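# Put three cart bottles in fridge, close the door

## Task

Move all three bottles from the cart into the refrigerator so each one ends up standing upright, then close the refrigerator door completely. It fails if a glass bottle drops any real distance, if the door is swung open or closed violently, or if the robot tips over or finishes leaning. Anything the robot grasped and is still gripping or touching at the end does not count, and nothing may depend on the robot to stay where it is. Release everything and back the robot away when finished.

## Robot and tools

Robot: a Hello Robot Stretch 3 with one arm. It has a two-wheel base (0.33 m long, 0.34 m wide), a lift that slides up a mast, and a telescoping arm that reaches out to the robot's right side. The base cannot go sideways, so to move the gripper forward or back you drive the base. Turns pivot about the point midway between the wheels, 0.05 m behind the front edge. With the arm in and the wrist folded, a turn sweeps a radius of 0.28 m; an unfolded level gripper reaches past that.

Frames: the base frame has its origin on the floor between the drive wheels, x forward, y left, z up. hand_pose is reported in this frame, at the point where closed fingertips meet. The odometry frame is the base frame as it was at the start. Heading is positive to the left, within -3.142 to 3.142.

Tool execute_actions takes "actions", a list run in order. Each action may hold "robot", "steps" (integer 1 to 450, at 30 steps per second; default 1) and "until" (only together with steps; ends the action early when all its conditions hold). An action with only steps just waits. "robot" is one of: a single command; a list of up to 8 commands run one after another, where an item may be {"pause_s": s} with s up to 15 seconds; or {"stop": true}, which brakes everything and clears the queue.

A command can contain:
- "base": exactly one key. translate_m is a relative drive in metres along the robot's current facing, forward positive, magnitude at most 1. rotate_rad is a relative turn in radians on the spot, counter-clockwise (left) positive, magnitude at most 3.2. Both are offsets counted from where the base is when that command begins.
- "joints": absolute targets by joint name, any subset; unnamed joints keep their old targets. lift_m: arm height, 0 to 1.1 m. arm_m: extension, 0 to 0.52 m. wrist_yaw_rad: -1.345 to 4.42; 0 aims the gripper along the arm, positive swings it toward the front, 3.0 folds it over the base. wrist_pitch_rad: -1.57 to 0.451; 0 level, negative tips the fingertips down. wrist_roll_rad: -2.911 to 2.911; 0 has the fingers side by side. gripper_m: -0.089 to 0.179, larger is wider; the real fingertip gap is smaller (about 0.007 less when nearly shut, 0.025 less when fully open, zero below 0.007). head_pan_rad: -3.953 to 1.73, 0 forward, positive left, -1.57 looks along the arm. head_tilt_rad: -1.53 to 0.419, negative down.
- "contact_limits": {"arm_m": effort percent 1 to 100}; the arm's motion halts with contact_stop near that effort. Smaller is softer; too small halts immediately. It applies until arm_m's next command.

Motions start together and carry on across later actions and between calls. A fresh command overrides at once and discards the rest of an older queue. To wait for everything to settle use "until": {"robot": {"status": "ended"}} with steps 450. Other conditions compare fields, e.g. {"lift_m": [">", 0.3]} or a status word or ["!=", "moving"]. "any" instead of "robot" fires when the first motion or queue ends. An invalid call runs nothing.

Fast base speed (0.30 m/s, 1.9 rad/s) needs lift_m under 0.30, arm_m under 0.03 and wrist_yaw_rad over 2.54; otherwise 0.10 m/s and 0.63 rad/s.

Gripping: command gripper_m below the object's width; to let go, open at least 0.02 beyond where contact happened. Neither the reading nor "done" proves a grasp; check the cameras. Squeezing too hard triggers a stall guard that weakens the grip.

Wrist safety: fold or unfold the wrist only with lift_m 0.32 to 0.95, wrist_pitch_rad -0.4 and roll near 0; once folded the lift may go down to 0.25. If wrist_yaw_rad is below -0.4 keep pitch at -0.5 or lower.

Tool zoom_image: "camera" is head_camera, nav_camera or wrist_camera; "region" is [x0, y0, x1, y1] in pixels of that camera's last image, top-left origin, no larger than 504 by 504.

Tool finished_scene: "scene" is the current scene number. It ends the scene permanently; let all motion end first.

Results: each is one snapshot plus one image per camera. base_status shows progress like (translate_m +0.12 of +0.30). Statuses: moving, done, off_target (rested away from goal, may keep pushing), contact_stop (arm or lift stopped on contact and went slack), time_out, stopped, not_commanded, torque_fault (wrist servo off ~10 s, limp). Also joint_goals, measured_speeds, motor_effort (percent, bracket is peak), refusals, queue and queue_left, lidar_m (12 sectors of 30 degrees counter-clockwise from straight ahead, 0.17 m high, blind to glass), wrist_depth_mm and head_depth_mm (7x7 median depths), base_tilt in degrees, and robot.on_its_own when the robot changed a goal, a joint is slack or off, or the base leans 3 degrees or more. Lines "refused:" and "dropped:" explain rejected goals and abandoned queues.

Avoid: pushing the arm into something rigid with the gripper above about 0.45 m, pushing again after a contact_stop, driving while holding or hooking something fixed, and snagging furniture, especially backing up; any can tip the robot. If it leans, undo the last move in small steps, free the gripper, and lower lift_m to about 0.2 if needed. Move the fridge door slowly, keep glass bottles low and supported, and expect occasional small pushes on loose objects.

Each tool is called by a JSON object that holds its "fn" and its "kwargs", one argument or row to a line.

## Session

{"fn": "execute_actions", "kwargs": {
  "actions": []
}}

Scene clock: 0.00 s.
robot.base_odometry: x=+0.000 y=+0.000 heading=+0.000 (m, m, rad; robot's odometry frame)
robot.turned_by_wheels: +0.000 (rad since the last result)
robot.turned_by_imu: +0.000 (rad since the last result)
robot.base_tilt: forward=+1.2 right=+0.1 (deg)
robot.lidar_m: 1.22 1.13 1.14 1.43 1.19 1.27 1.54 1.57 2.64 1.70 1.12 1.57
robot.head_depth_mm: 1674 1676 1668 1666 1661 1389 955 / 1690 1720 1775 1778 1794 1376 983 / 1513 1545 1577 1608 1637 1359 1083 / 1381 1401 1434 1453 1476 1351 1536 / 1265 1285 1314 1318 1351 1363 1397 / 1168 1182 1199 1227 1230 1256 1282 / 1061 1085 1088 1098 1107 1127 1140
robot.base_status: not_commanded
robot.joint_positions: lift_m=+0.478 arm_m=-0.001 wrist_yaw_rad=+2.851 wrist_pitch_rad=-0.439 wrist_roll_rad=-0.010 gripper_m=+0.037 head_pan_rad=+0.010 head_tilt_rad=-0.022
robot.joint_goals: lift_m=+0.478 arm_m=-0.001 wrist_yaw_rad=+2.851 wrist_pitch_rad=-0.439 wrist_roll_rad=-0.010 gripper_m=+0.037 head_pan_rad=+0.010 head_tilt_rad=-0.022
robot.joint_status: lift_m=not_commanded arm_m=not_commanded wrist_yaw_rad=not_commanded wrist_pitch_rad=not_commanded wrist_roll_rad=not_commanded gripper_m=not_commanded head_pan_rad=not_commanded head_tilt_rad=not_commanded
robot.measured_speeds: translate_m=+0.000 rotate_rad=+0.000 lift_m=+0.000 arm_m=+0.000 wrist_yaw_rad=+0.000 wrist_pitch_rad=+0.000 wrist_roll_rad=+0.000 head_pan_rad=+0.000 head_tilt_rad=+0.000
robot: refusals=0 queue=idle queue_left=0
robot.motor_effort: left_wheel=+0 right_wheel=+0 lift_m=+35 arm_m=-1 wrist_yaw_rad=-1 wrist_pitch_rad=+7 wrist_roll_rad=+0 gripper_m=+0 head_pan_rad=+1 head_tilt_rad=+1 (%)
robot.hand_pose: x=+0.0422 y=+0.0685 z=+0.4861 quat_wxyz=(+0.252, +0.702, +0.054, +0.664) (m; robot's base frame)
robot.wrist_depth_mm: - - - - - 984 850 / - - - - - - 900 / 1000 - - - - - 949 / - - - - - - 981 / 828 - 883 869 897 886 883 / 726 - - 735 - 744 770 / 630 626 637 636 640 647 652
pictures: head_camera (sideways: a quarter turn clockwise sets it upright), nav_camera (sideways: a quarter turn counterclockwise sets it upright), wrist_camera
Images, in order (width x height): head_camera 896x504, nav_camera 672x504, wrist_camera 644x364.

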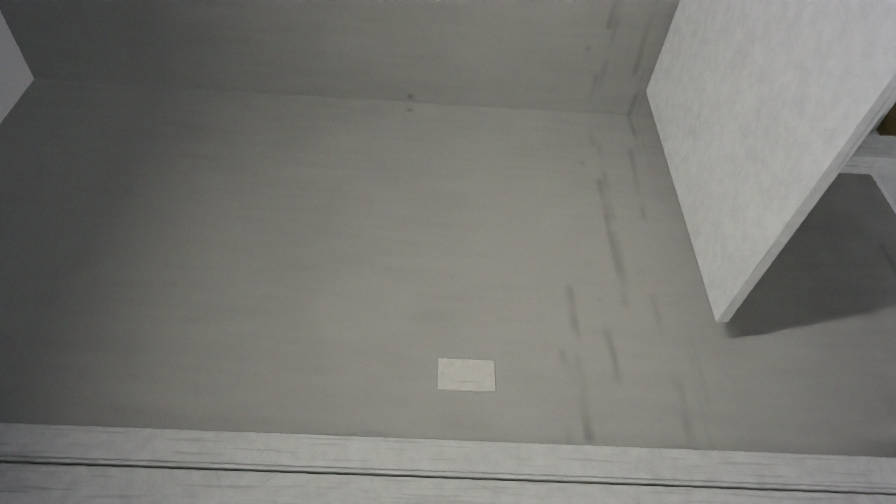

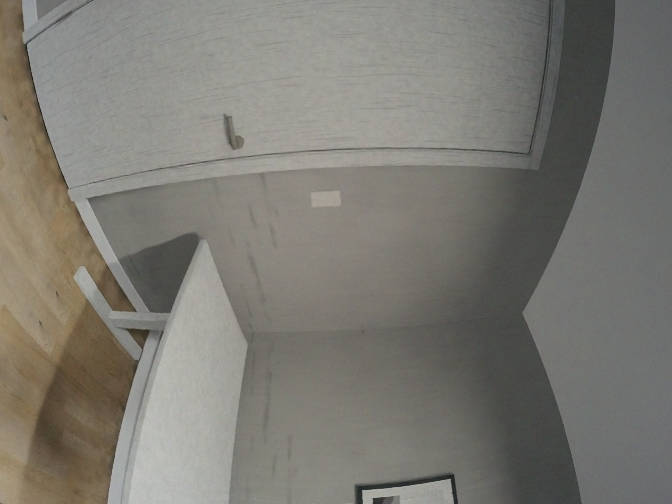

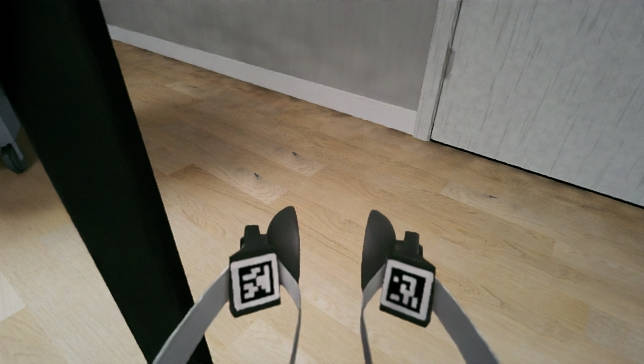

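{"fn": "execute_actions", "kwargs": {
  "actions": [
    {"robot":{"joints":{"head_pan_rad":-3.6,"head_tilt_rad":-0.5}},"steps":450,"until":{"robot":{"status":"ended"}}}
  ]
}}

{"fn": "execute_actions", "kwargs": {
  "actions": [
    {"robot":{"joints":{"head_pan_rad":-2.3}},"steps":450,"until":{"robot":{"status":"ended"}}}
  ]
}}

Scene clock: 8.23 s.
robot.base_odometry: x=+0.000 y=+0.000 heading=+0.000 (m, m, rad; robot's odometry frame)
robot.turned_by_wheels: +0.000 (rad since the last result)
robot.turned_by_imu: +0.001 (rad since the last result)
robot.base_tilt: forward=+1.1 right=+0.1 (deg)
robot.lidar_m: 1.23 1.13 1.14 1.43 1.19 1.27 1.54 1.57 2.64 1.70 1.12 1.57
robot.head_depth_mm: 2602 2813 1412 1574 1582 1472 1322 / 2685 2957 1553 1702 1673 1539 1283 / 2795 3028 3239 2302 1792 1533 1273 / 2947 3195 3440 2620 1924 1536 1268 / 3085 3293 3579 2536 1904 1517 1257 / 3249 3486 3668 2542 1879 1510 1252 / 3198 3438 3488 2513 1863 1482 1244
robot.base_status: not_commanded
robot.joint_positions: lift_m=+0.478 arm_m=-0.001 wrist_yaw_rad=+2.851 wrist_pitch_rad=-0.439 wrist_roll_rad=-0.010 gripper_m=+0.037 head_pan_rad=-3.593 head_tilt_rad=-0.494
robot.joint_goals: lift_m=+0.478 arm_m=-0.001 wrist_yaw_rad=+2.851 wrist_pitch_rad=-0.439 wrist_roll_rad=-0.010 gripper_m=+0.037 head_pan_rad=-3.600 head_tilt_rad=-0.500
robot.joint_status: lift_m=not_commanded arm_m=not_commanded wrist_yaw_rad=not_commanded wrist_pitch_rad=not_commanded wrist_roll_rad=not_commanded gripper_m=not_commanded head_pan_rad=done head_tilt_rad=done
robot.measured_speeds: translate_m=+0.000 rotate_rad=+0.000 lift_m=+0.000 arm_m=+0.000 wrist_yaw_rad=+0.000 wrist_pitch_rad=+0.000 wrist_roll_rad=+0.000 head_pan_rad=+0.000 head_tilt_rad=+0.000
robot: refusals=0 queue=done queue_left=0
robot.motor_effort: left_wheel=+0(0) right_wheel=+0(0) lift_m=+35(36) arm_m=+0(0) wrist_yaw_rad=-1(1) wrist_pitch_rad=+7(7) wrist_roll_rad=+0(0) gripper_m=+0(1) head_pan_rad=-3(34) head_tilt_rad=-4(25) (%)
robot.hand_pose: x=+0.0422 y=+0.0685 z=+0.4861 quat_wxyz=(+0.252, +0.702, +0.054, +0.664) (m; robot's base frame)
robot.wrist_depth_mm: - - - - - 977 847 / - - - - - - 911 / - - - - - - 944 / 998 - - - - - 991 / 859 - 876 869 888 884 883 / 728 - - 729 - 743 766 / 639 631 631 643 632 659 651
pictures: head_camera (sideways: a quarter turn clockwise sets it upright), nav_camera (sideways: a quarter turn counterclockwise sets it upright), wrist_camera
Images, in order (width x height): head_camera 896x504, nav_camera 672x504, wrist_camera 644x364.

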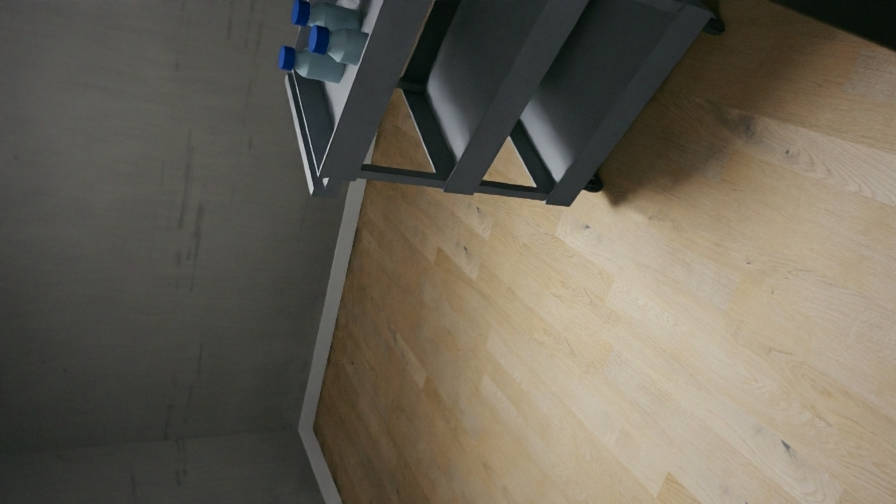

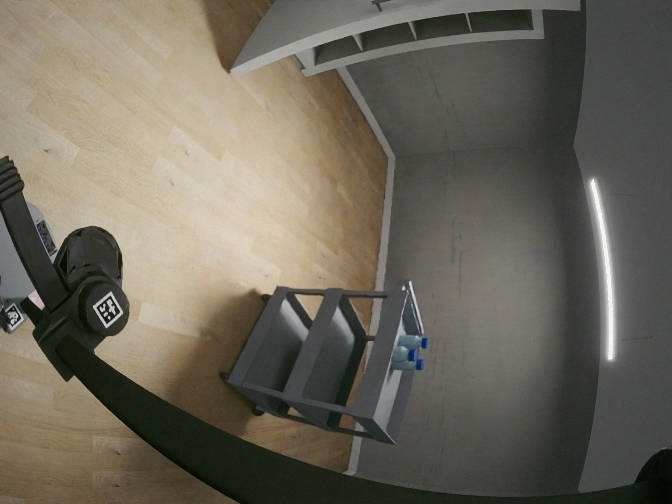

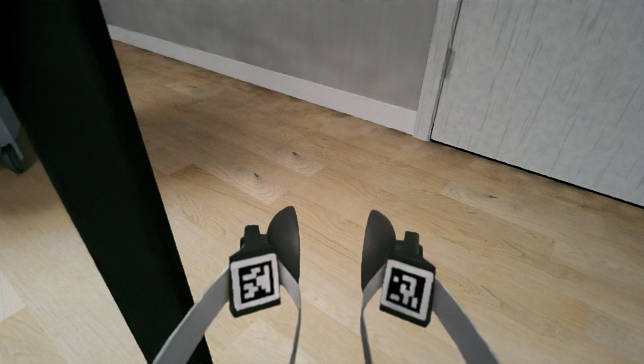

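Scene clock: 9.47 s.
robot.base_odometry: x=+0.000 y=+0.000 heading=+0.000 (m, m, rad; robot's odometry frame)
robot.turned_by_wheels: +0.000 (rad since the last result)
robot.turned_by_imu: +0.000 (rad since the last result)
robot.base_tilt: forward=+1.1 right=+0.0 (deg)
robot.lidar_m: 1.23 1.13 1.14 1.43 1.19 1.27 1.53 1.56 2.64 1.71 1.12 1.57
robot.head_depth_mm: 2125 2299 2500 2540 2000 1567 1298 / 2147 2352 2565 2675 1977 1553 1286 / 2186 2372 2605 2649 1931 1535 1280 / 2204 2363 2634 2640 1918 1543 1265 / 2228 2423 2637 2624 1916 1519 1267 / 2258 2477 2688 2566 1905 1512 1249 / 2287 2531 2763 2522 1870 1498 1245
robot.base_status: not_commanded
robot.joint_positions: lift_m=+0.478 arm_m=-0.001 wrist_yaw_rad=+2.851 wrist_pitch_rad=-0.439 wrist_roll_rad=-0.010 gripper_m=+0.037 head_pan_rad=-2.307 head_tilt_rad=-0.494
robot.joint_goals: lift_m=+0.478 arm_m=-0.001 wrist_yaw_rad=+2.851 wrist_pitch_rad=-0.439 wrist_roll_rad=-0.010 gripper_m=+0.037 head_pan_rad=-2.300 head_tilt_rad=-0.500
robot.joint_status: lift_m=not_commanded arm_m=not_commanded wrist_yaw_rad=not_commanded wrist_pitch_rad=not_commanded wrist_roll_rad=not_commanded gripper_m=not_commanded head_pan_rad=done head_tilt_rad=done
robot.measured_speeds: translate_m=+0.000 rotate_rad=+0.000 lift_m=+0.000 arm_m=+0.000 wrist_yaw_rad=+0.000 wrist_pitch_rad=+0.000 wrist_roll_rad=+0.000 head_pan_rad=+0.000 head_tilt_rad=+0.000
robot: refusals=0 queue=done queue_left=0
robot.motor_effort: left_wheel=+0(0) right_wheel=+0(0) lift_m=+36(36) arm_m=+0(0) wrist_yaw_rad=+0(0) wrist_pitch_rad=+7(7) wrist_roll_rad=+0(0) gripper_m=+1(0) head_pan_rad=+4(31) head_tilt_rad=-3(4) (%)
robot.hand_pose: x=+0.0422 y=+0.0685 z=+0.4861 quat_wxyz=(+0.252, +0.702, +0.054, +0.664) (m; robot's base frame)
robot.wrist_depth_mm: - - - - - 953 872 / - - - - - - 915 / 989 - - - - - 958 / 983 - - - - - 990 / 852 - 904 869 902 878 886 / 715 - - 729 - 750 758 / 633 624 637 644 633 657 656
pictures: head_camera (sideways: a quarter turn clockwise sets it upright), nav_camera (sideways: a quarter turn counterclockwise sets it upright), wrist_camera
Images, in order (width x height): head_camera 896x504, nav_camera 672x504, wrist_camera 644x364.

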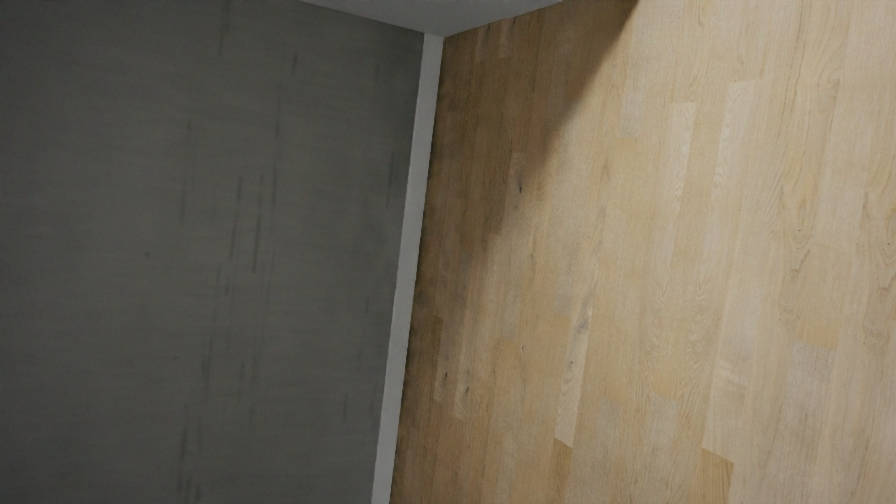

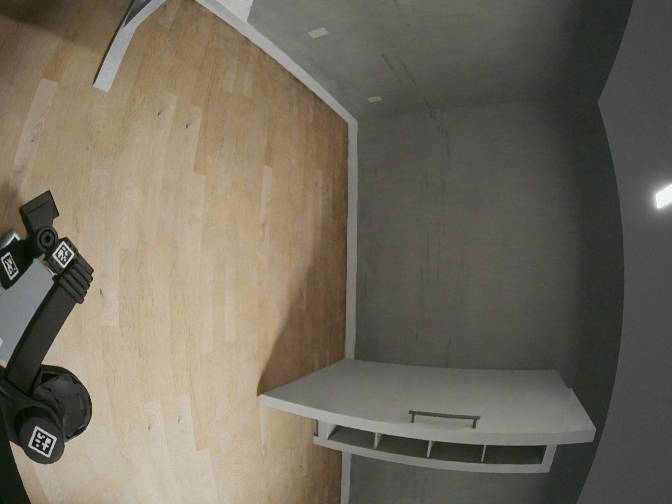

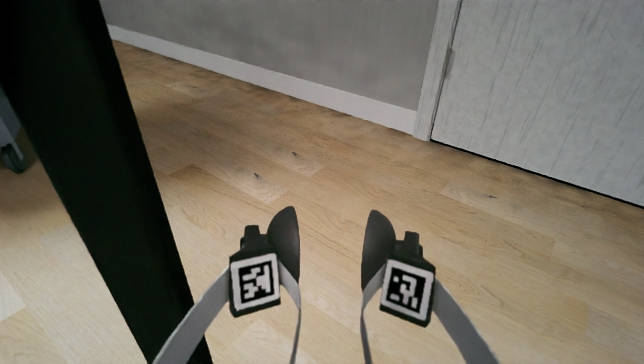

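{"fn": "execute_actions", "kwargs": {
  "actions": [
    {"robot":[{"joints":{"lift_m":0.28}},{"base":{"rotate_rad":2.3},"joints":{"head_pan_rad":-1.57,"head_tilt_rad":-0.7}},{"base":{"translate_m":0.75}},{"base":{"rotate_rad":1.57}},{"joints":{"lift_m":0.94,"wrist_pitch_rad":-0.4}}],"steps":450,"until":{"robot":{"status":"ended"}}},
    {"steps":450,"until":{"robot":{"status":"ended"}}}
  ]
}}

Scene clock: 44.33 s.
robot.base_odometry: x=-0.500 y=+0.559 heading=-2.413 (m, m, rad; robot's odometry frame)
robot.turned_by_wheels: +3.870 (rad since the last result)
robot.turned_by_imu: +3.905 (rad since the last result)
robot.base_tilt: forward=+1.2 right=+0.1 (deg)
robot.lidar_m: 1.37 2.71 2.38 1.85 1.60 1.21 1.18 1.23 0.43 0.43 0.56 2.10
robot.head_depth_mm: 2050 2328 2537 875 - - 1170 / 2073 2315 932 779 - - 1166 / 2068 2319 957 766 589 - 1133 / 2097 2328 954 759 620 - - / 2073 2342 812 682 660 - 1149 / 2063 2281 866 690 1026 - 1144 / 2088 2306 889 764 1008 1233 1131
robot.base_status: done (rotate_rad +1.5699 of +1.5700)
robot.joint_positions: lift_m=+0.940 arm_m=-0.001 wrist_yaw_rad=+2.851 wrist_pitch_rad=-0.419 wrist_roll_rad=-0.010 gripper_m=+0.037 head_pan_rad=-1.577 head_tilt_rad=-0.692
robot.joint_goals: lift_m=+0.940 arm_m=-0.001 wrist_yaw_rad=+2.851 wrist_pitch_rad=-0.400 wrist_roll_rad=-0.010 gripper_m=+0.037 head_pan_rad=-1.570 head_tilt_rad=-0.700
robot.joint_status: lift_m=done arm_m=not_commanded wrist_yaw_rad=not_commanded wrist_pitch_rad=done wrist_roll_rad=not_commanded gripper_m=not_commanded head_pan_rad=done head_tilt_rad=done
robot.measured_speeds: translate_m=+0.000 rotate_rad=+0.000 lift_m=+0.000 arm_m=+0.000 wrist_yaw_rad=+0.000 wrist_pitch_rad=+0.000 wrist_roll_rad=+0.000 head_pan_rad=+0.000 head_tilt_rad=+0.000
robot: refusals=0 queue=done queue_left=0
robot.motor_effort: left_wheel=-2(8) right_wheel=+2(7) lift_m=+42(44) arm_m=+0(1) wrist_yaw_rad=-1(1) wrist_pitch_rad=+9(8) wrist_roll_rad=+0(0) gripper_m=+1(0) head_pan_rad=+4(33) head_tilt_rad=-4(19) (%)
robot.hand_pose: x=+0.0429 y=+0.0709 z=+0.9521 quat_wxyz=(+0.246, +0.702, +0.047, +0.667) (m; robot's base frame)
robot.wrist_depth_mm: - - - - - - - / - - - - - - - / - - - - - - - / - - - - - - - / - - - - - - - / - - - - - - - / - - - - - - -
pictures: head_camera (sideways: a quarter turn clockwise sets it upright), nav_camera (sideways: a quarter turn counterclockwise sets it upright), wrist_camera
Images, in order (width x height): head_camera 896x504, nav_camera 672x504, wrist_camera 644x364.

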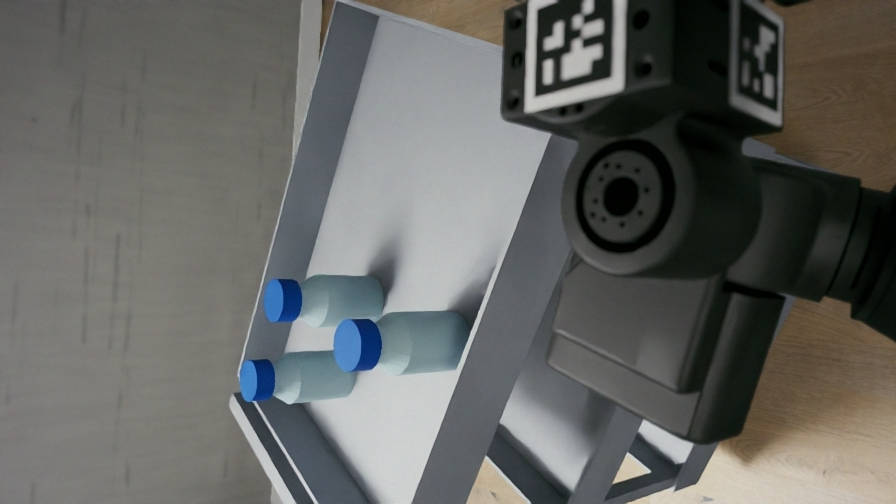

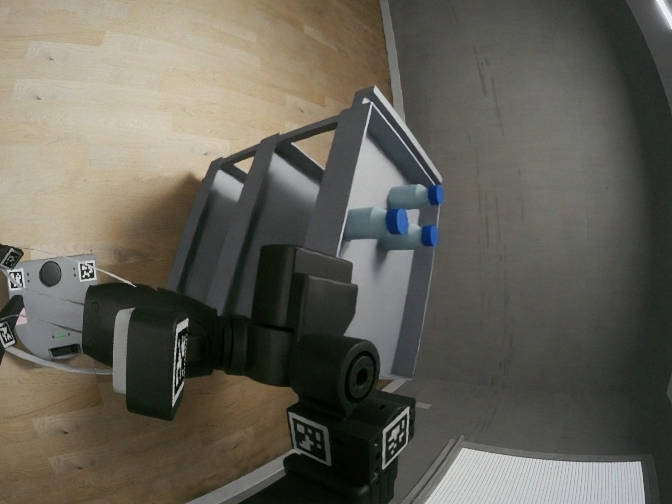

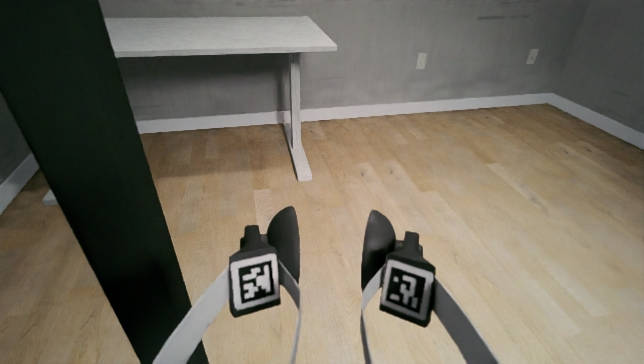

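{"fn": "execute_actions", "kwargs": {
  "actions": [
    {"robot":{"base":{"translate_m":0.14},"joints":{"wrist_yaw_rad":0,"wrist_pitch_rad":-0.4,"gripper_m":0.13}},"steps":450,"until":{"robot":{"status":"ended"}}}
  ]
}}

Scene clock: 52.33 s.
robot.base_odometry: x=-0.604 y=+0.466 heading=-2.413 (m, m, rad; robot's odometry frame)
robot.turned_by_wheels: +0.000 (rad since the last result)
robot.turned_by_imu: +0.002 (rad since the last result)
robot.base_tilt: forward=+1.1 right=-0.1 (deg)
robot.lidar_m: 1.23 2.57 2.38 1.83 1.79 1.34 1.32 1.38 0.48 0.49 0.64 1.96
robot.head_depth_mm: 2058 2346 948 786 - - - / 2057 2343 970 774 - - - / 2075 2331 890 744 - - - / 2094 2325 891 698 - - - / 2069 2295 933 721 985 1198 1152 / 2064 2351 875 804 993 1241 1143 / 2087 2328 2428 1742 1551 1305 1132
robot.base_status: done (translate_m +0.1400 of +0.1400)
robot.joint_positions: lift_m=+0.940 arm_m=-0.001 wrist_yaw_rad=+0.003 wrist_pitch_rad=-0.419 wrist_roll_rad=-0.010 gripper_m=+0.130 head_pan_rad=-1.577 head_tilt_rad=-0.692
robot.joint_goals: lift_m=+0.940 arm_m=-0.001 wrist_yaw_rad=+0.000 wrist_pitch_rad=-0.400 wrist_roll_rad=-0.010 gripper_m=+0.130 head_pan_rad=-1.570 head_tilt_rad=-0.700
robot.joint_status: lift_m=done arm_m=not_commanded wrist_yaw_rad=done wrist_pitch_rad=done wrist_roll_rad=not_commanded gripper_m=done head_pan_rad=done head_tilt_rad=done
robot.measured_speeds: translate_m=+0.000 rotate_rad=+0.000 lift_m=+0.000 arm_m=+0.000 wrist_yaw_rad=+0.000 wrist_pitch_rad=+0.000 wrist_roll_rad=+0.000 head_pan_rad=+0.000 head_tilt_rad=+0.000
robot: refusals=0 queue=done queue_left=0
robot.motor_effort: left_wheel=-3(2) right_wheel=+2(5) lift_m=+41(42) arm_m=+0(0) wrist_yaw_rad=-3(3) wrist_pitch_rad=+9(12) wrist_roll_rad=+0(0) gripper_m=+1(100) head_pan_rad=+3(3) head_tilt_rad=-3(4) (%)
robot.hand_pose: x=-0.0210 y=-0.3681 z=+0.9521 quat_wxyz=(+0.695, +0.149, -0.688, -0.146) (m; robot's base frame)
robot.wrist_depth_mm: - - - - - - - / - - - 715 697 - - / - 516 564 599 584 641 592 / - - 426 406 479 510 505 / - - 789 381 334 427 419 / - - 718 739 351 - 279 / - - 674 635 646 614 275
pictures: head_camera (sideways: a quarter turn clockwise sets it upright), nav_camera (sideways: a quarter turn counterclockwise sets it upright), wrist_camera
Images, in order (width x height): head_camera 896x504, nav_camera 672x504, wrist_camera 644x364.

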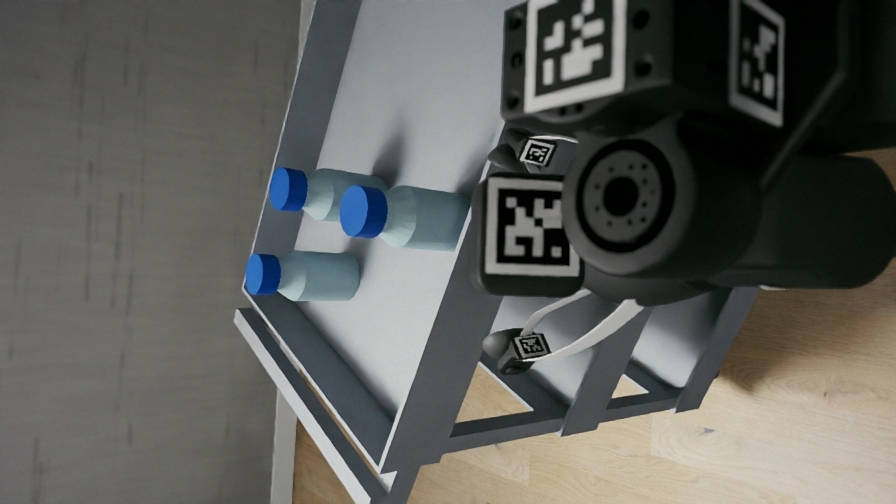

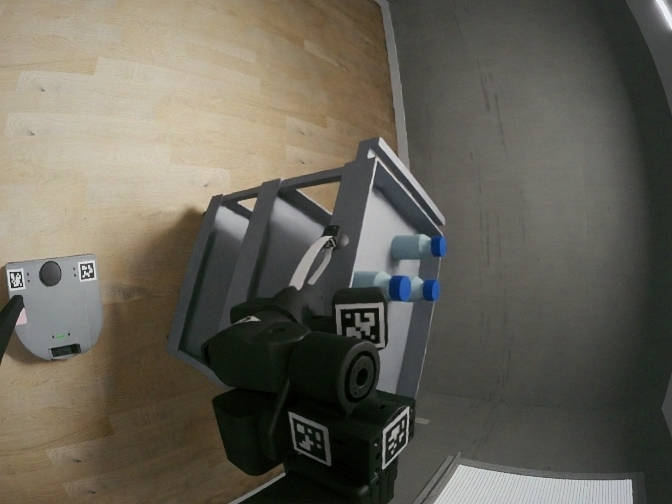

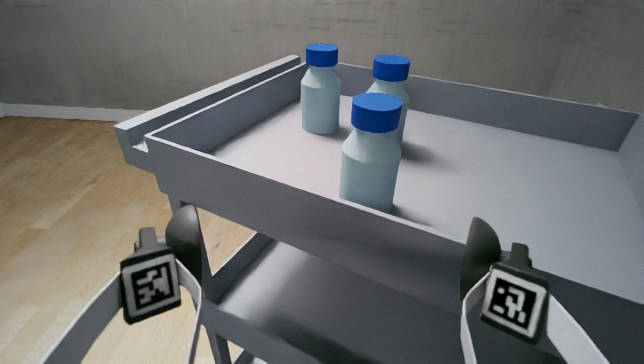

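{"fn": "execute_actions", "kwargs": {
  "actions": [
    {"robot":{"joints":{"wrist_yaw_rad":-0.1,"arm_m":0.19,"lift_m":0.92}},"steps":450,"until":{"robot":{"status":"ended"}}}
  ]
}}

Scene clock: 61.03 s.
robot.base_odometry: x=-0.604 y=+0.466 heading=-2.413 (m, m, rad; robot's odometry frame)
robot.turned_by_wheels: +0.000 (rad since the last result)
robot.turned_by_imu: +0.001 (rad since the last result)
robot.base_tilt: forward=+1.1 right=+0.0 (deg)
robot.lidar_m: 1.23 2.56 2.37 1.83 1.78 1.34 1.32 1.38 0.49 0.49 0.64 1.95
robot.head_depth_mm: 2093 2314 2518 - - 846 1156 / 2066 2317 2496 - 950 885 1097 / 2106 2365 - - 967 922 1098 / 2095 2306 878 - 1009 1129 1125 / 2080 2297 935 714 1007 1204 1145 / 2078 2372 878 810 1002 1244 1142 / 2087 2339 2418 1710 1562 1311 1131
robot.base_status: done (translate_m +0.1400 of +0.1400)
robot.joint_positions: lift_m=+0.920 arm_m=+0.190 wrist_yaw_rad=-0.099 wrist_pitch_rad=-0.419 wrist_roll_rad=-0.010 gripper_m=+0.130 head_pan_rad=-1.577 head_tilt_rad=-0.692
robot.joint_goals: lift_m=+0.920 arm_m=+0.190 wrist_yaw_rad=-0.100 wrist_pitch_rad=-0.400 wrist_roll_rad=-0.010 gripper_m=+0.130 head_pan_rad=-1.570 head_tilt_rad=-0.700
robot.joint_status: lift_m=done arm_m=done wrist_yaw_rad=done wrist_pitch_rad=done wrist_roll_rad=not_commanded gripper_m=done head_pan_rad=done head_tilt_rad=done
robot.measured_speeds: translate_m=+0.000 rotate_rad=+0.000 lift_m=+0.000 arm_m=+0.000 wrist_yaw_rad=+0.000 wrist_pitch_rad=+0.000 wrist_roll_rad=+0.000 head_pan_rad=+0.000 head_tilt_rad=+0.000
robot: refusals=0 queue=done queue_left=0
robot.motor_effort: left_wheel=-2(3) right_wheel=+1(2) lift_m=+30(42) arm_m=+5(6) wrist_yaw_rad=-2(4) wrist_pitch_rad=+9(9) wrist_roll_rad=+0(0) gripper_m=+0(1) head_pan_rad=+3(3) head_tilt_rad=-5(4) (%)
robot.hand_pose: x=-0.0436 y=-0.5578 z=+0.9326 quat_wxyz=(+0.687, +0.114, -0.694, -0.181) (m; robot's base frame)
robot.wrist_depth_mm: - - - - - - - / - - 597 - - - - / - 438 488 419 537 509 490 / 339 396 449 227 443 470 469 / 321 372 372 221 366 399 387 / 253 - 316 226 312 - 328 / - 232 276 259 271 274 281
pictures: head_camera (sideways: a quarter turn clockwise sets it upright), nav_camera (sideways: a quarter turn counterclockwise sets it upright), wrist_camera
Images, in order (width x height): head_camera 896x504, nav_camera 672x504, wrist_camera 644x364.

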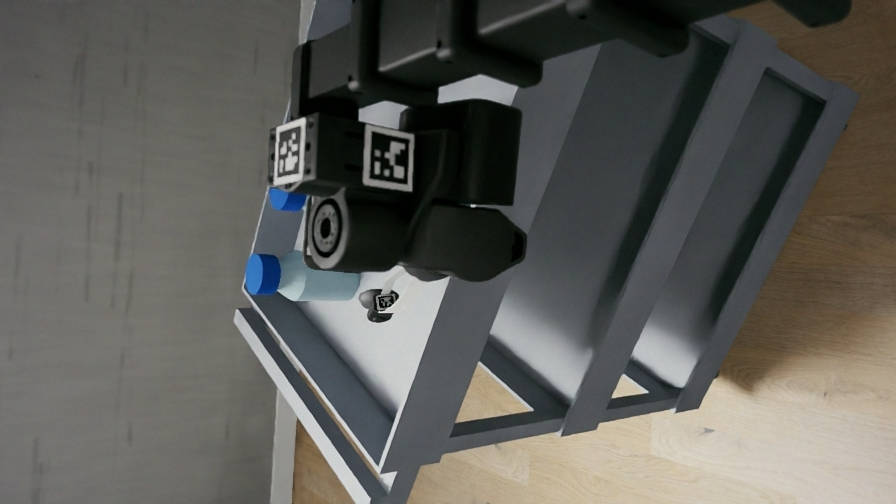

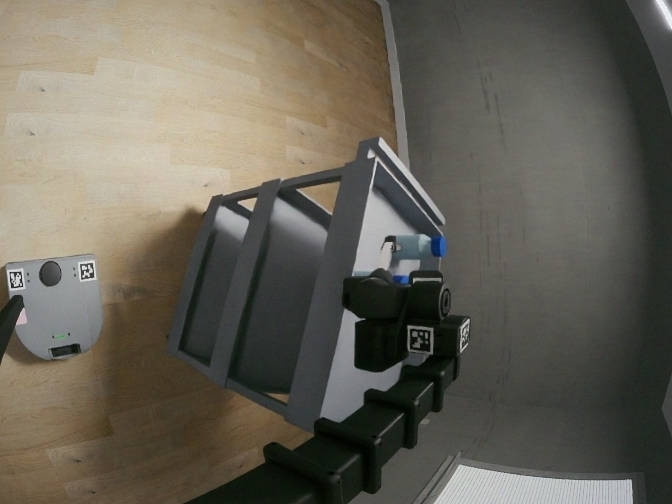

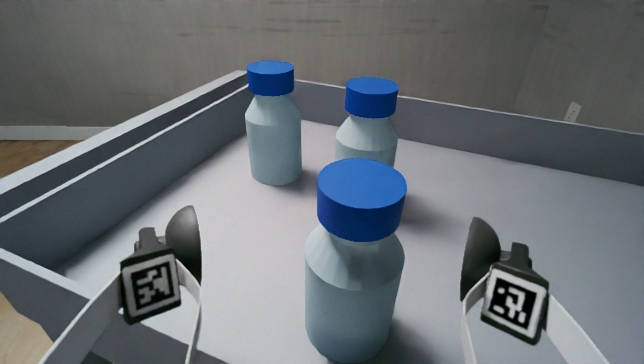

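{"fn": "execute_actions", "kwargs": {
  "actions": [
    {"robot":[{"base":{"translate_m":-0.018},"joints":{"arm_m":0.255}},{"joints":{"lift_m":0.865}}],"steps":450,"until":{"robot":{"status":"ended"}}}
  ]
}}

Scene clock: 68.77 s.
robot.base_odometry: x=-0.591 y=+0.478 heading=-2.413 (m, m, rad; robot's odometry frame)
robot.turned_by_wheels: +0.000 (rad since the last result)
robot.turned_by_imu: +0.001 (rad since the last result)
robot.base_tilt: forward=+1.1 right=+0.1 (deg)
robot.lidar_m: 1.25 2.58 2.38 1.83 1.75 1.32 1.30 1.36 0.48 0.49 0.63 1.97
robot.head_depth_mm: 2059 2301 939 812 - - - / 2072 2362 972 - 947 885 1098 / 2060 2319 980 - 962 917 1100 / 2070 2311 987 - 982 1134 1130 / 2085 2321 906 704 1005 1202 1145 / 2076 2335 891 798 1005 1242 1143 / 2084 2327 2424 823 1498 1317 1131
robot.base_status: done (translate_m -0.0180 of -0.0180)
robot.joint_positions: lift_m=+0.865 arm_m=+0.255 wrist_yaw_rad=-0.099 wrist_pitch_rad=-0.419 wrist_roll_rad=-0.010 gripper_m=+0.130 head_pan_rad=-1.577 head_tilt_rad=-0.692
robot.joint_goals: lift_m=+0.865 arm_m=+0.255 wrist_yaw_rad=-0.100 wrist_pitch_rad=-0.400 wrist_roll_rad=-0.010 gripper_m=+0.130 head_pan_rad=-1.570 head_tilt_rad=-0.700
robot.joint_status: lift_m=done arm_m=done wrist_yaw_rad=done wrist_pitch_rad=done wrist_roll_rad=not_commanded gripper_m=done head_pan_rad=done head_tilt_rad=done
robot.measured_speeds: translate_m=+0.000 rotate_rad=+0.000 lift_m=+0.000 arm_m=+0.000 wrist_yaw_rad=+0.000 wrist_pitch_rad=+0.000 wrist_roll_rad=+0.000 head_pan_rad=+0.000 head_tilt_rad=+0.000
robot: refusals=0 queue=done queue_left=0
robot.motor_effort: left_wheel=-2(5) right_wheel=+1(2) lift_m=+29(29) arm_m=+3(4) wrist_yaw_rad=-2(2) wrist_pitch_rad=+9(9) wrist_roll_rad=+0(0) gripper_m=+1(1) head_pan_rad=+3(3) head_tilt_rad=-4(4) (%)
robot.hand_pose: x=-0.0436 y=-0.6228 z=+0.8776 quat_wxyz=(+0.687, +0.114, -0.694, -0.181) (m; robot's base frame)
robot.wrist_depth_mm: - - - - - - - / - 435 327 489 442 - - / 310 365 348 140 424 432 400 / 301 344 357 111 115 370 374 / 289 304 294 113 137 314 305 / 246 - 242 127 140 - 257 / 217 215 217 132 208 216 223
pictures: head_camera (sideways: a quarter turn clockwise sets it upright), nav_camera (sideways: a quarter turn counterclockwise sets it upright), wrist_camera
Images, in order (width x height): head_camera 896x504, nav_camera 672x504, wrist_camera 644x364.

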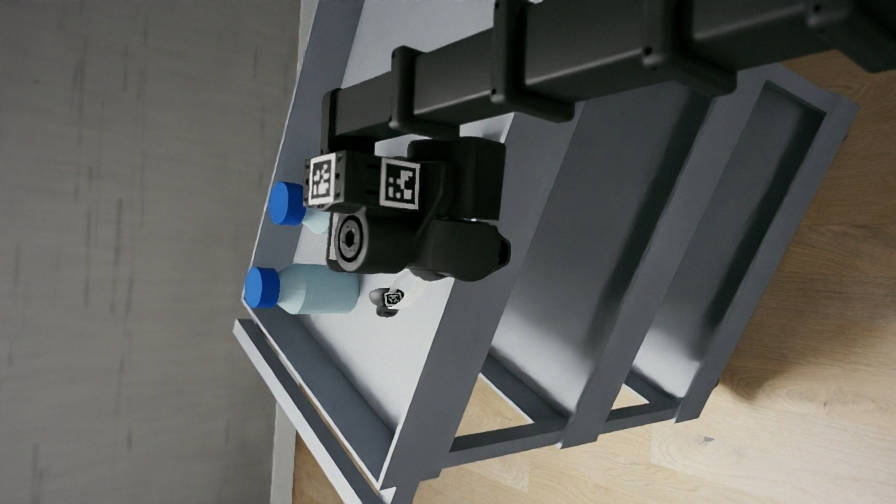

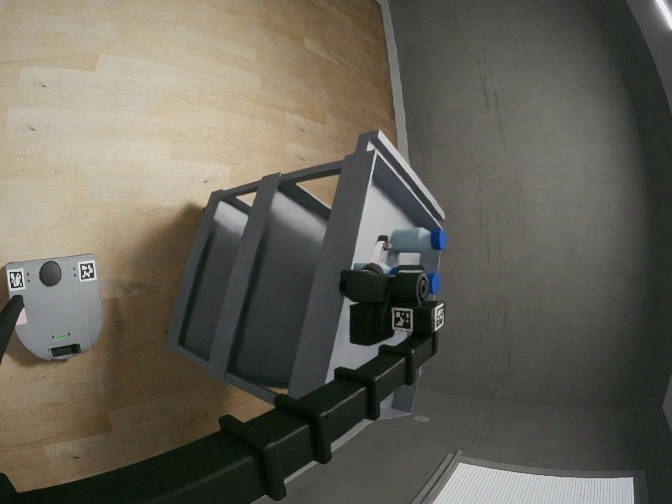

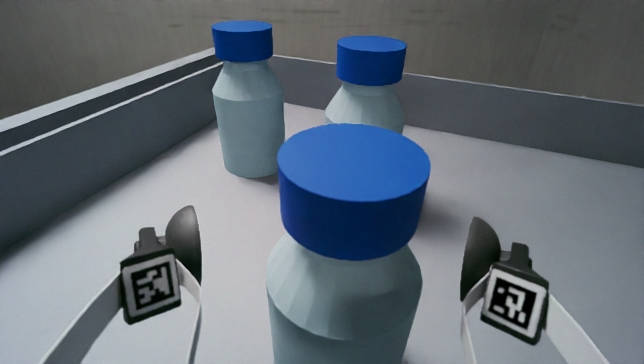

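Need lower.

{"fn": "execute_actions", "kwargs": {
  "actions": [
    {"robot":[{"joints":{"arm_m":0.243,"lift_m":0.83}},{"joints":{"gripper_m":0.0}}],"steps":450,"until":{"robot":{"status":"ended"}}}
  ]
}}

{"fn": "execute_actions", "kwargs": {
  "actions": [
    {"robot":{"joints":{"lift_m":0.92,"head_pan_rad":-0.1,"head_tilt_rad":-0.3}},"steps":450,"until":{"robot":{"status":"ended"}}}
  ]
}}

Scene clock: 78.10 s.
robot.base_odometry: x=-0.591 y=+0.478 heading=-2.413 (m, m, rad; robot's odometry frame)
robot.turned_by_wheels: +0.000 (rad since the last result)
robot.turned_by_imu: +0.001 (rad since the last result)
robot.base_tilt: forward=+1.2 right=+0.1 (deg)
robot.lidar_m: 1.25 2.58 2.38 1.83 1.76 1.32 1.30 1.36 0.48 0.49 0.63 1.97
robot.head_depth_mm: 2086 2331 944 784 647 - - / 2037 2318 969 - - 878 1083 / 2075 2329 960 - 984 916 1093 / 2063 2322 905 - 985 1129 1133 / 2097 2268 900 712 1003 1198 1154 / 2086 2342 891 799 1004 1231 1145 / 2095 2346 2450 815 1507 1308 1136
robot.base_status: done (translate_m -0.0180 of -0.0180)
robot.joint_positions: lift_m=+0.830 arm_m=+0.243 wrist_yaw_rad=-0.104 wrist_pitch_rad=-0.428 wrist_roll_rad=-0.010 gripper_m=+0.003 head_pan_rad=-1.577 head_tilt_rad=-0.692
robot.joint_goals: lift_m=+0.830 arm_m=+0.243 wrist_yaw_rad=-0.100 wrist_pitch_rad=-0.400 wrist_roll_rad=-0.010 gripper_m=+0.000 head_pan_rad=-1.570 head_tilt_rad=-0.700
robot.joint_status: lift_m=done arm_m=done wrist_yaw_rad=done wrist_pitch_rad=done wrist_roll_rad=not_commanded gripper_m=done head_pan_rad=done head_tilt_rad=done
robot.measured_speeds: translate_m=+0.000 rotate_rad=+0.000 lift_m=+0.000 arm_m=+0.000 wrist_yaw_rad=+0.000 wrist_pitch_rad=+0.000 wrist_roll_rad=+0.000 head_pan_rad=+0.000 head_tilt_rad=+0.000
robot: refusals=0 queue=done queue_left=0
robot.motor_effort: left_wheel=-3(4) right_wheel=+3(4) lift_m=+31(33) arm_m=-3(4) wrist_yaw_rad=+2(5) wrist_pitch_rad=+14(14) wrist_roll_rad=+0(0) gripper_m=-70(100) head_pan_rad=+3(2) head_tilt_rad=-4(5) (%)
robot.hand_pose: x=-0.0446 y=-0.6101 z=+0.8405 quat_wxyz=(+0.686, +0.115, -0.694, -0.186) (m; robot's base frame)
robot.wrist_depth_mm: - - 308 125 425 - - / 308 363 324 90 97 417 386 / 297 346 350 99 342 387 389 / 283 288 279 112 135 301 304 / 236 237 226 113 120 245 248 / 201 203 - 125 133 209 209 / 179 175 176 145 174 180 182
pictures: head_camera (sideways: a quarter turn clockwise sets it upright), nav_camera (sideways: a quarter turn counterclockwise sets it upright), wrist_camera
Images, in order (width x height): head_camera 896x504, nav_camera 672x504, wrist_camera 644x364.

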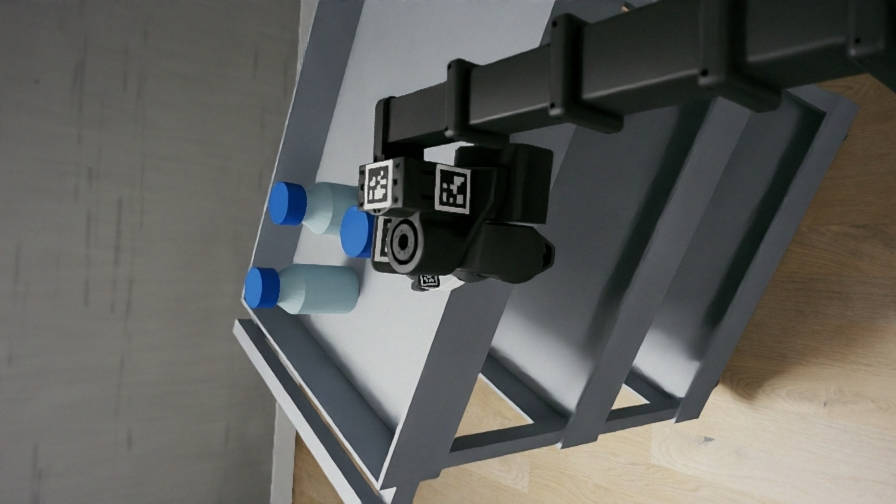

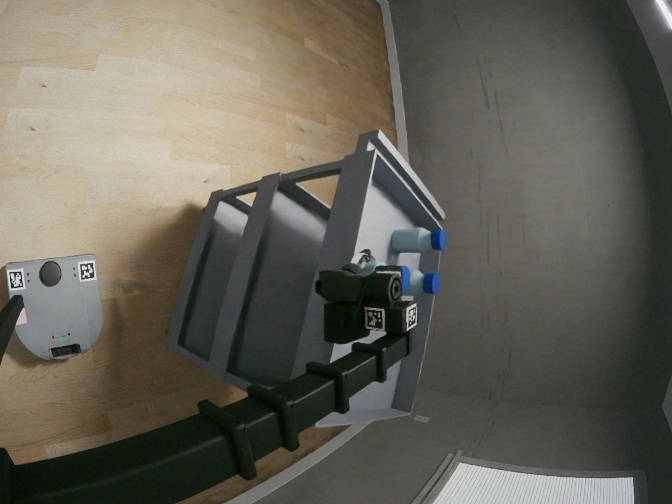

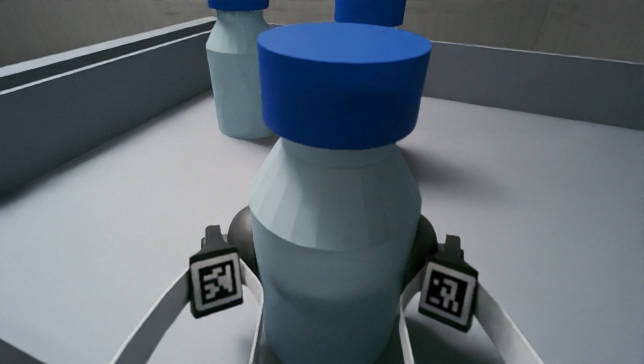

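Scene clock: 79.67 s.
robot.base_odometry: x=-0.591 y=+0.478 heading=-2.413 (m, m, rad; robot's odometry frame)
robot.turned_by_wheels: +0.000 (rad since the last result)
robot.turned_by_imu: +0.000 (rad since the last result)
robot.base_tilt: forward=+1.2 right=+0.1 (deg)
robot.lidar_m: 1.25 2.58 2.38 1.83 1.76 1.32 1.30 1.35 0.48 0.49 0.63 1.97
robot.head_depth_mm: 2180 2307 2466 2667 2559 1895 1489 / 2122 2275 2474 2663 2572 1867 1474 / 1781 2014 1963 2165 2221 1852 1452 / 1824 2099 2232 2319 2257 1829 1440 / 1600 2045 2170 2162 2121 1818 1437 / 1047 2111 1189 2415 2208 1672 1430 / 2038 2140 2305 2458 2419 1771 1414
robot.base_status: done (translate_m -0.0180 of -0.0180)
robot.joint_positions: lift_m=+0.920 arm_m=+0.243 wrist_yaw_rad=-0.102 wrist_pitch_rad=-0.456 wrist_roll_rad=-0.010 gripper_m=+0.008 head_pan_rad=-0.107 head_tilt_rad=-0.310
robot.joint_goals: lift_m=+0.920 arm_m=+0.243 wrist_yaw_rad=-0.100 wrist_pitch_rad=-0.400 wrist_roll_rad=-0.010 gripper_m=+0.007 head_pan_rad=-0.100 head_tilt_rad=-0.300
robot.joint_status: lift_m=done arm_m=done wrist_yaw_rad=done wrist_pitch_rad=done wrist_roll_rad=not_commanded gripper_m=done head_pan_rad=done head_tilt_rad=done
robot.measured_speeds: translate_m=+0.000 rotate_rad=+0.000 lift_m=+0.000 arm_m=+0.000 wrist_yaw_rad=+0.000 wrist_pitch_rad=+0.000 wrist_roll_rad=+0.000 head_pan_rad=+0.000 head_tilt_rad=+0.000
robot: refusals=0 queue=done queue_left=0
robot.on_its_own: gripper_m is held at +0.007, not at your +0.000, by its stall guard, which is still easing
robot.motor_effort: left_wheel=-3(3) right_wheel=+3(3) lift_m=+46(49) arm_m=-3(3) wrist_yaw_rad=+1(3) wrist_pitch_rad=+27(29) wrist_roll_rad=+0(0) gripper_m=-26(47) head_pan_rad=+3(32) head_tilt_rad=+4(28) (%)
robot.hand_pose: x=-0.0440 y=-0.6065 z=+0.9239 quat_wxyz=(+0.683, +0.126, -0.692, -0.195) (m; robot's base frame)
robot.wrist_depth_mm: - - - 134 - - - / - - 361 94 102 - - / - 405 369 102 475 459 436 / 324 386 393 114 139 438 426 / 317 348 335 114 123 362 365 / 298 299 149 126 135 307 309 / 261 262 257 143 255 269 269
pictures: head_camera (sideways: a quarter turn clockwise sets it upright), nav_camera (sideways: a quarter turn counterclockwise sets it upright), wrist_camera
Images, in order (width x height): head_camera 896x504, nav_camera 672x504, wrist_camera 644x364.

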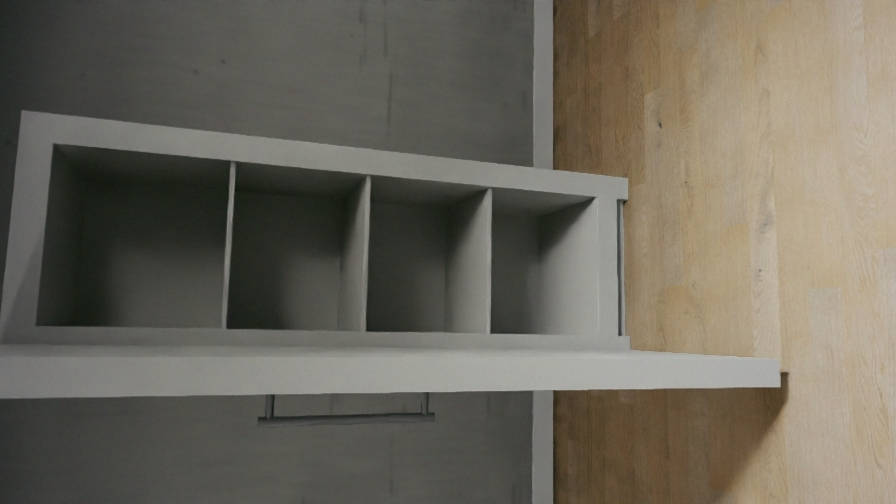

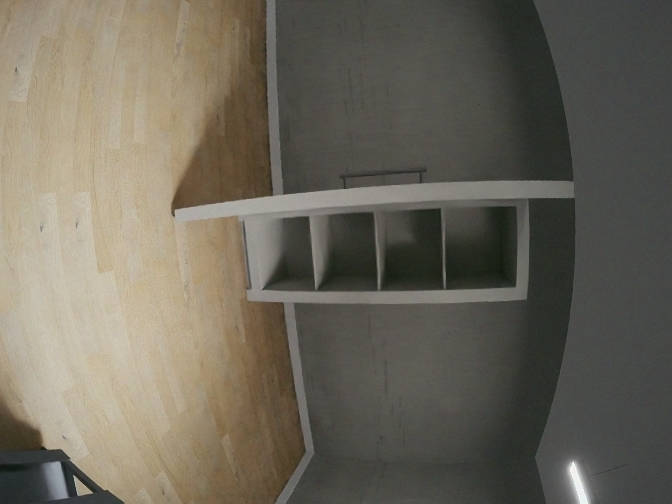

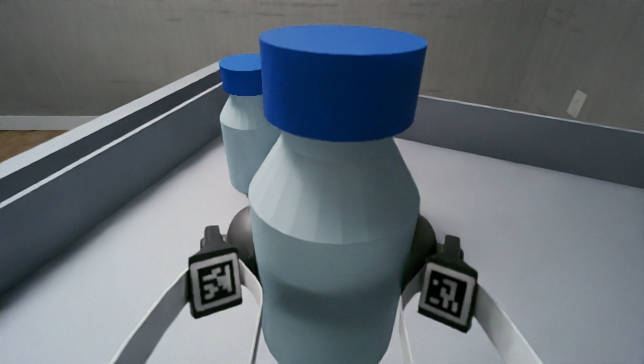

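{"fn": "execute_actions", "kwargs": {
  "actions": [
    {"robot":[{"base":{"rotate_rad":-0.17},"joints":{"lift_m":1.07,"wrist_pitch_rad":-0.37}},{"base":{"translate_m":1},"joints":{"arm_m":0,"head_pan_rad":-1.45,"head_tilt_rad":-0.5}},{"base":{"translate_m":0.25}},{"base":{"rotate_rad":1.72}}],"steps":450,"until":{"robot":{"status":"ended"}}},
    {"steps":450,"until":{"robot":{"status":"ended"}}}
  ]
}}

Scene clock: 92.03 s.
robot.base_odometry: x=-0.591 y=+0.478 heading=-2.583 (m, m, rad; robot's odometry frame)
robot.turned_by_wheels: -0.170 (rad since the last result)
robot.turned_by_imu: -0.170 (rad since the last result)
robot.base_tilt: forward=+1.1 right=+0.2 (deg)
robot.lidar_m: 1.25 2.50 2.52 1.83 2.13 1.40 1.30 1.31 0.48 0.48 0.56 2.70
robot.head_depth_mm: 2357 2507 2689 2891 2617 1864 1483 / 2313 2444 2610 2806 2549 1888 1477 / 2222 2381 2541 2734 2518 1854 1462 / 1780 1834 2380 2562 2419 1848 1447 / 1867 2089 2185 2322 2220 1817 1438 / 1899 2051 2150 2285 2224 1803 1429 / 1528 1611 1497 1287 1314 1506 1411
robot.base_status: done (rotate_rad -0.1699 of -0.1700)
robot.joint_positions: lift_m=+1.070 arm_m=+0.243 wrist_yaw_rad=-0.100 wrist_pitch_rad=-0.430 wrist_roll_rad=-0.010 gripper_m=+0.018 head_pan_rad=-0.107 head_tilt_rad=-0.310
robot.joint_goals: lift_m=+1.070 arm_m=+0.243 wrist_yaw_rad=-0.100 wrist_pitch_rad=-0.370 wrist_roll_rad=-0.010 gripper_m=+0.017 head_pan_rad=-0.100 head_tilt_rad=-0.300
robot.joint_status: lift_m=done arm_m=done wrist_yaw_rad=done wrist_pitch_rad=off_target wrist_roll_rad=not_commanded gripper_m=done head_pan_rad=done head_tilt_rad=done
robot.measured_speeds: translate_m=+0.000 rotate_rad=+0.000 lift_m=+0.000 arm_m=+0.000 wrist_yaw_rad=+0.000 wrist_pitch_rad=+0.000 wrist_roll_rad=+0.000 head_pan_rad=+0.000 head_tilt_rad=+0.000
robot: refusals=0 queue=dropped queue_left=0
robot.on_its_own: gripper_m is held at +0.017, not at your +0.000, by its stall guard, which is not easing now
robot.motor_effort: left_wheel=+2(7) right_wheel=-1(6) lift_m=+46(50) arm_m=-3(4) wrist_yaw_rad=+0(2) wrist_pitch_rad=+30(34) wrist_roll_rad=+0(0) gripper_m=-23(26) head_pan_rad=+3(4) head_tilt_rad=+4(4) (%)
robot.hand_pose: x=-0.0439 y=-0.6099 z=+1.0795 quat_wxyz=(+0.686, +0.117, -0.694, -0.185) (m; robot's base frame)
robot.wrist_depth_mm: - - - - - - - / - - - 95 103 - - / - - - 103 - - - / - 618 616 115 141 - - / 490 435 389 115 123 553 - / 447 462 150 127 135 481 - / 413 422 420 143 413 420 -
pictures: head_camera (sideways: a quarter turn clockwise sets it upright), nav_camera (sideways: a quarter turn counterclockwise sets it upright), wrist_camera
dropped: robot: command 0 of its queue: wrist_pitch_rad: off_target
Images, in order (width x height): head_camera 896x504, nav_camera 672x504, wrist_camera 644x364.

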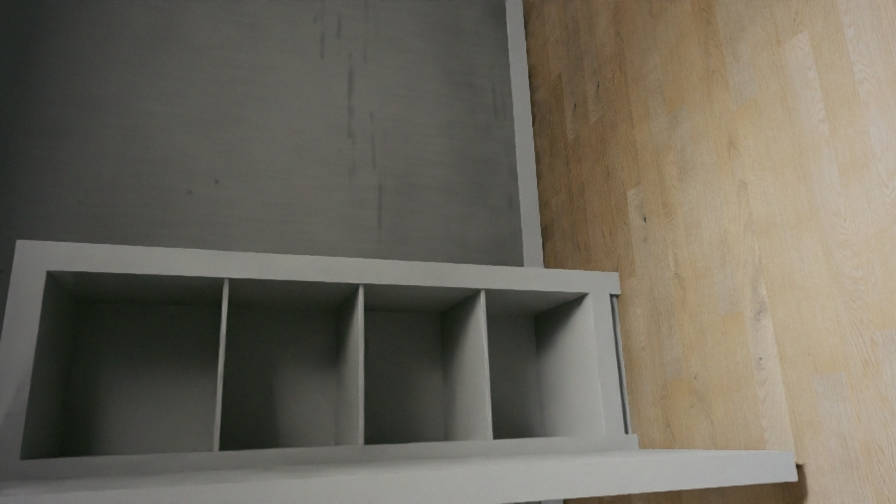

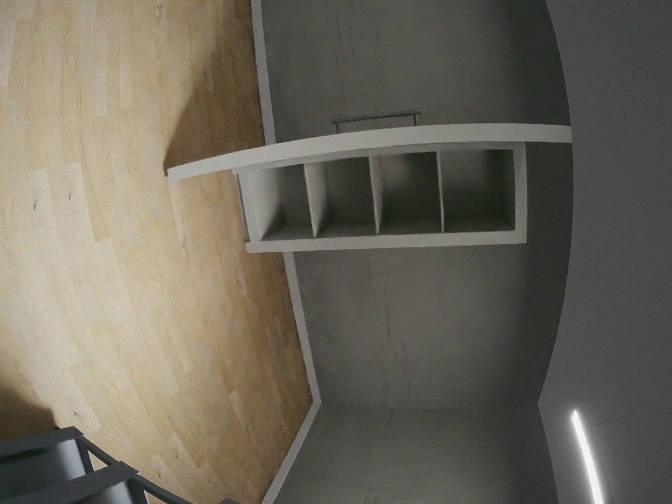

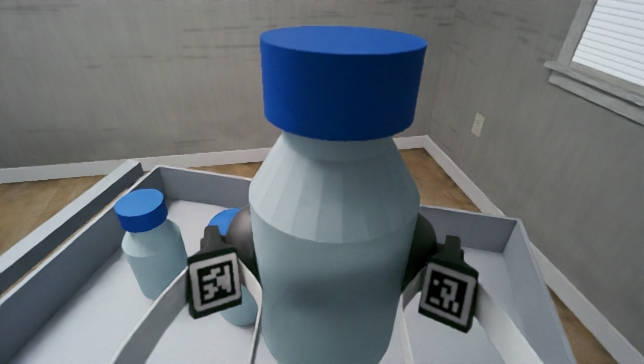

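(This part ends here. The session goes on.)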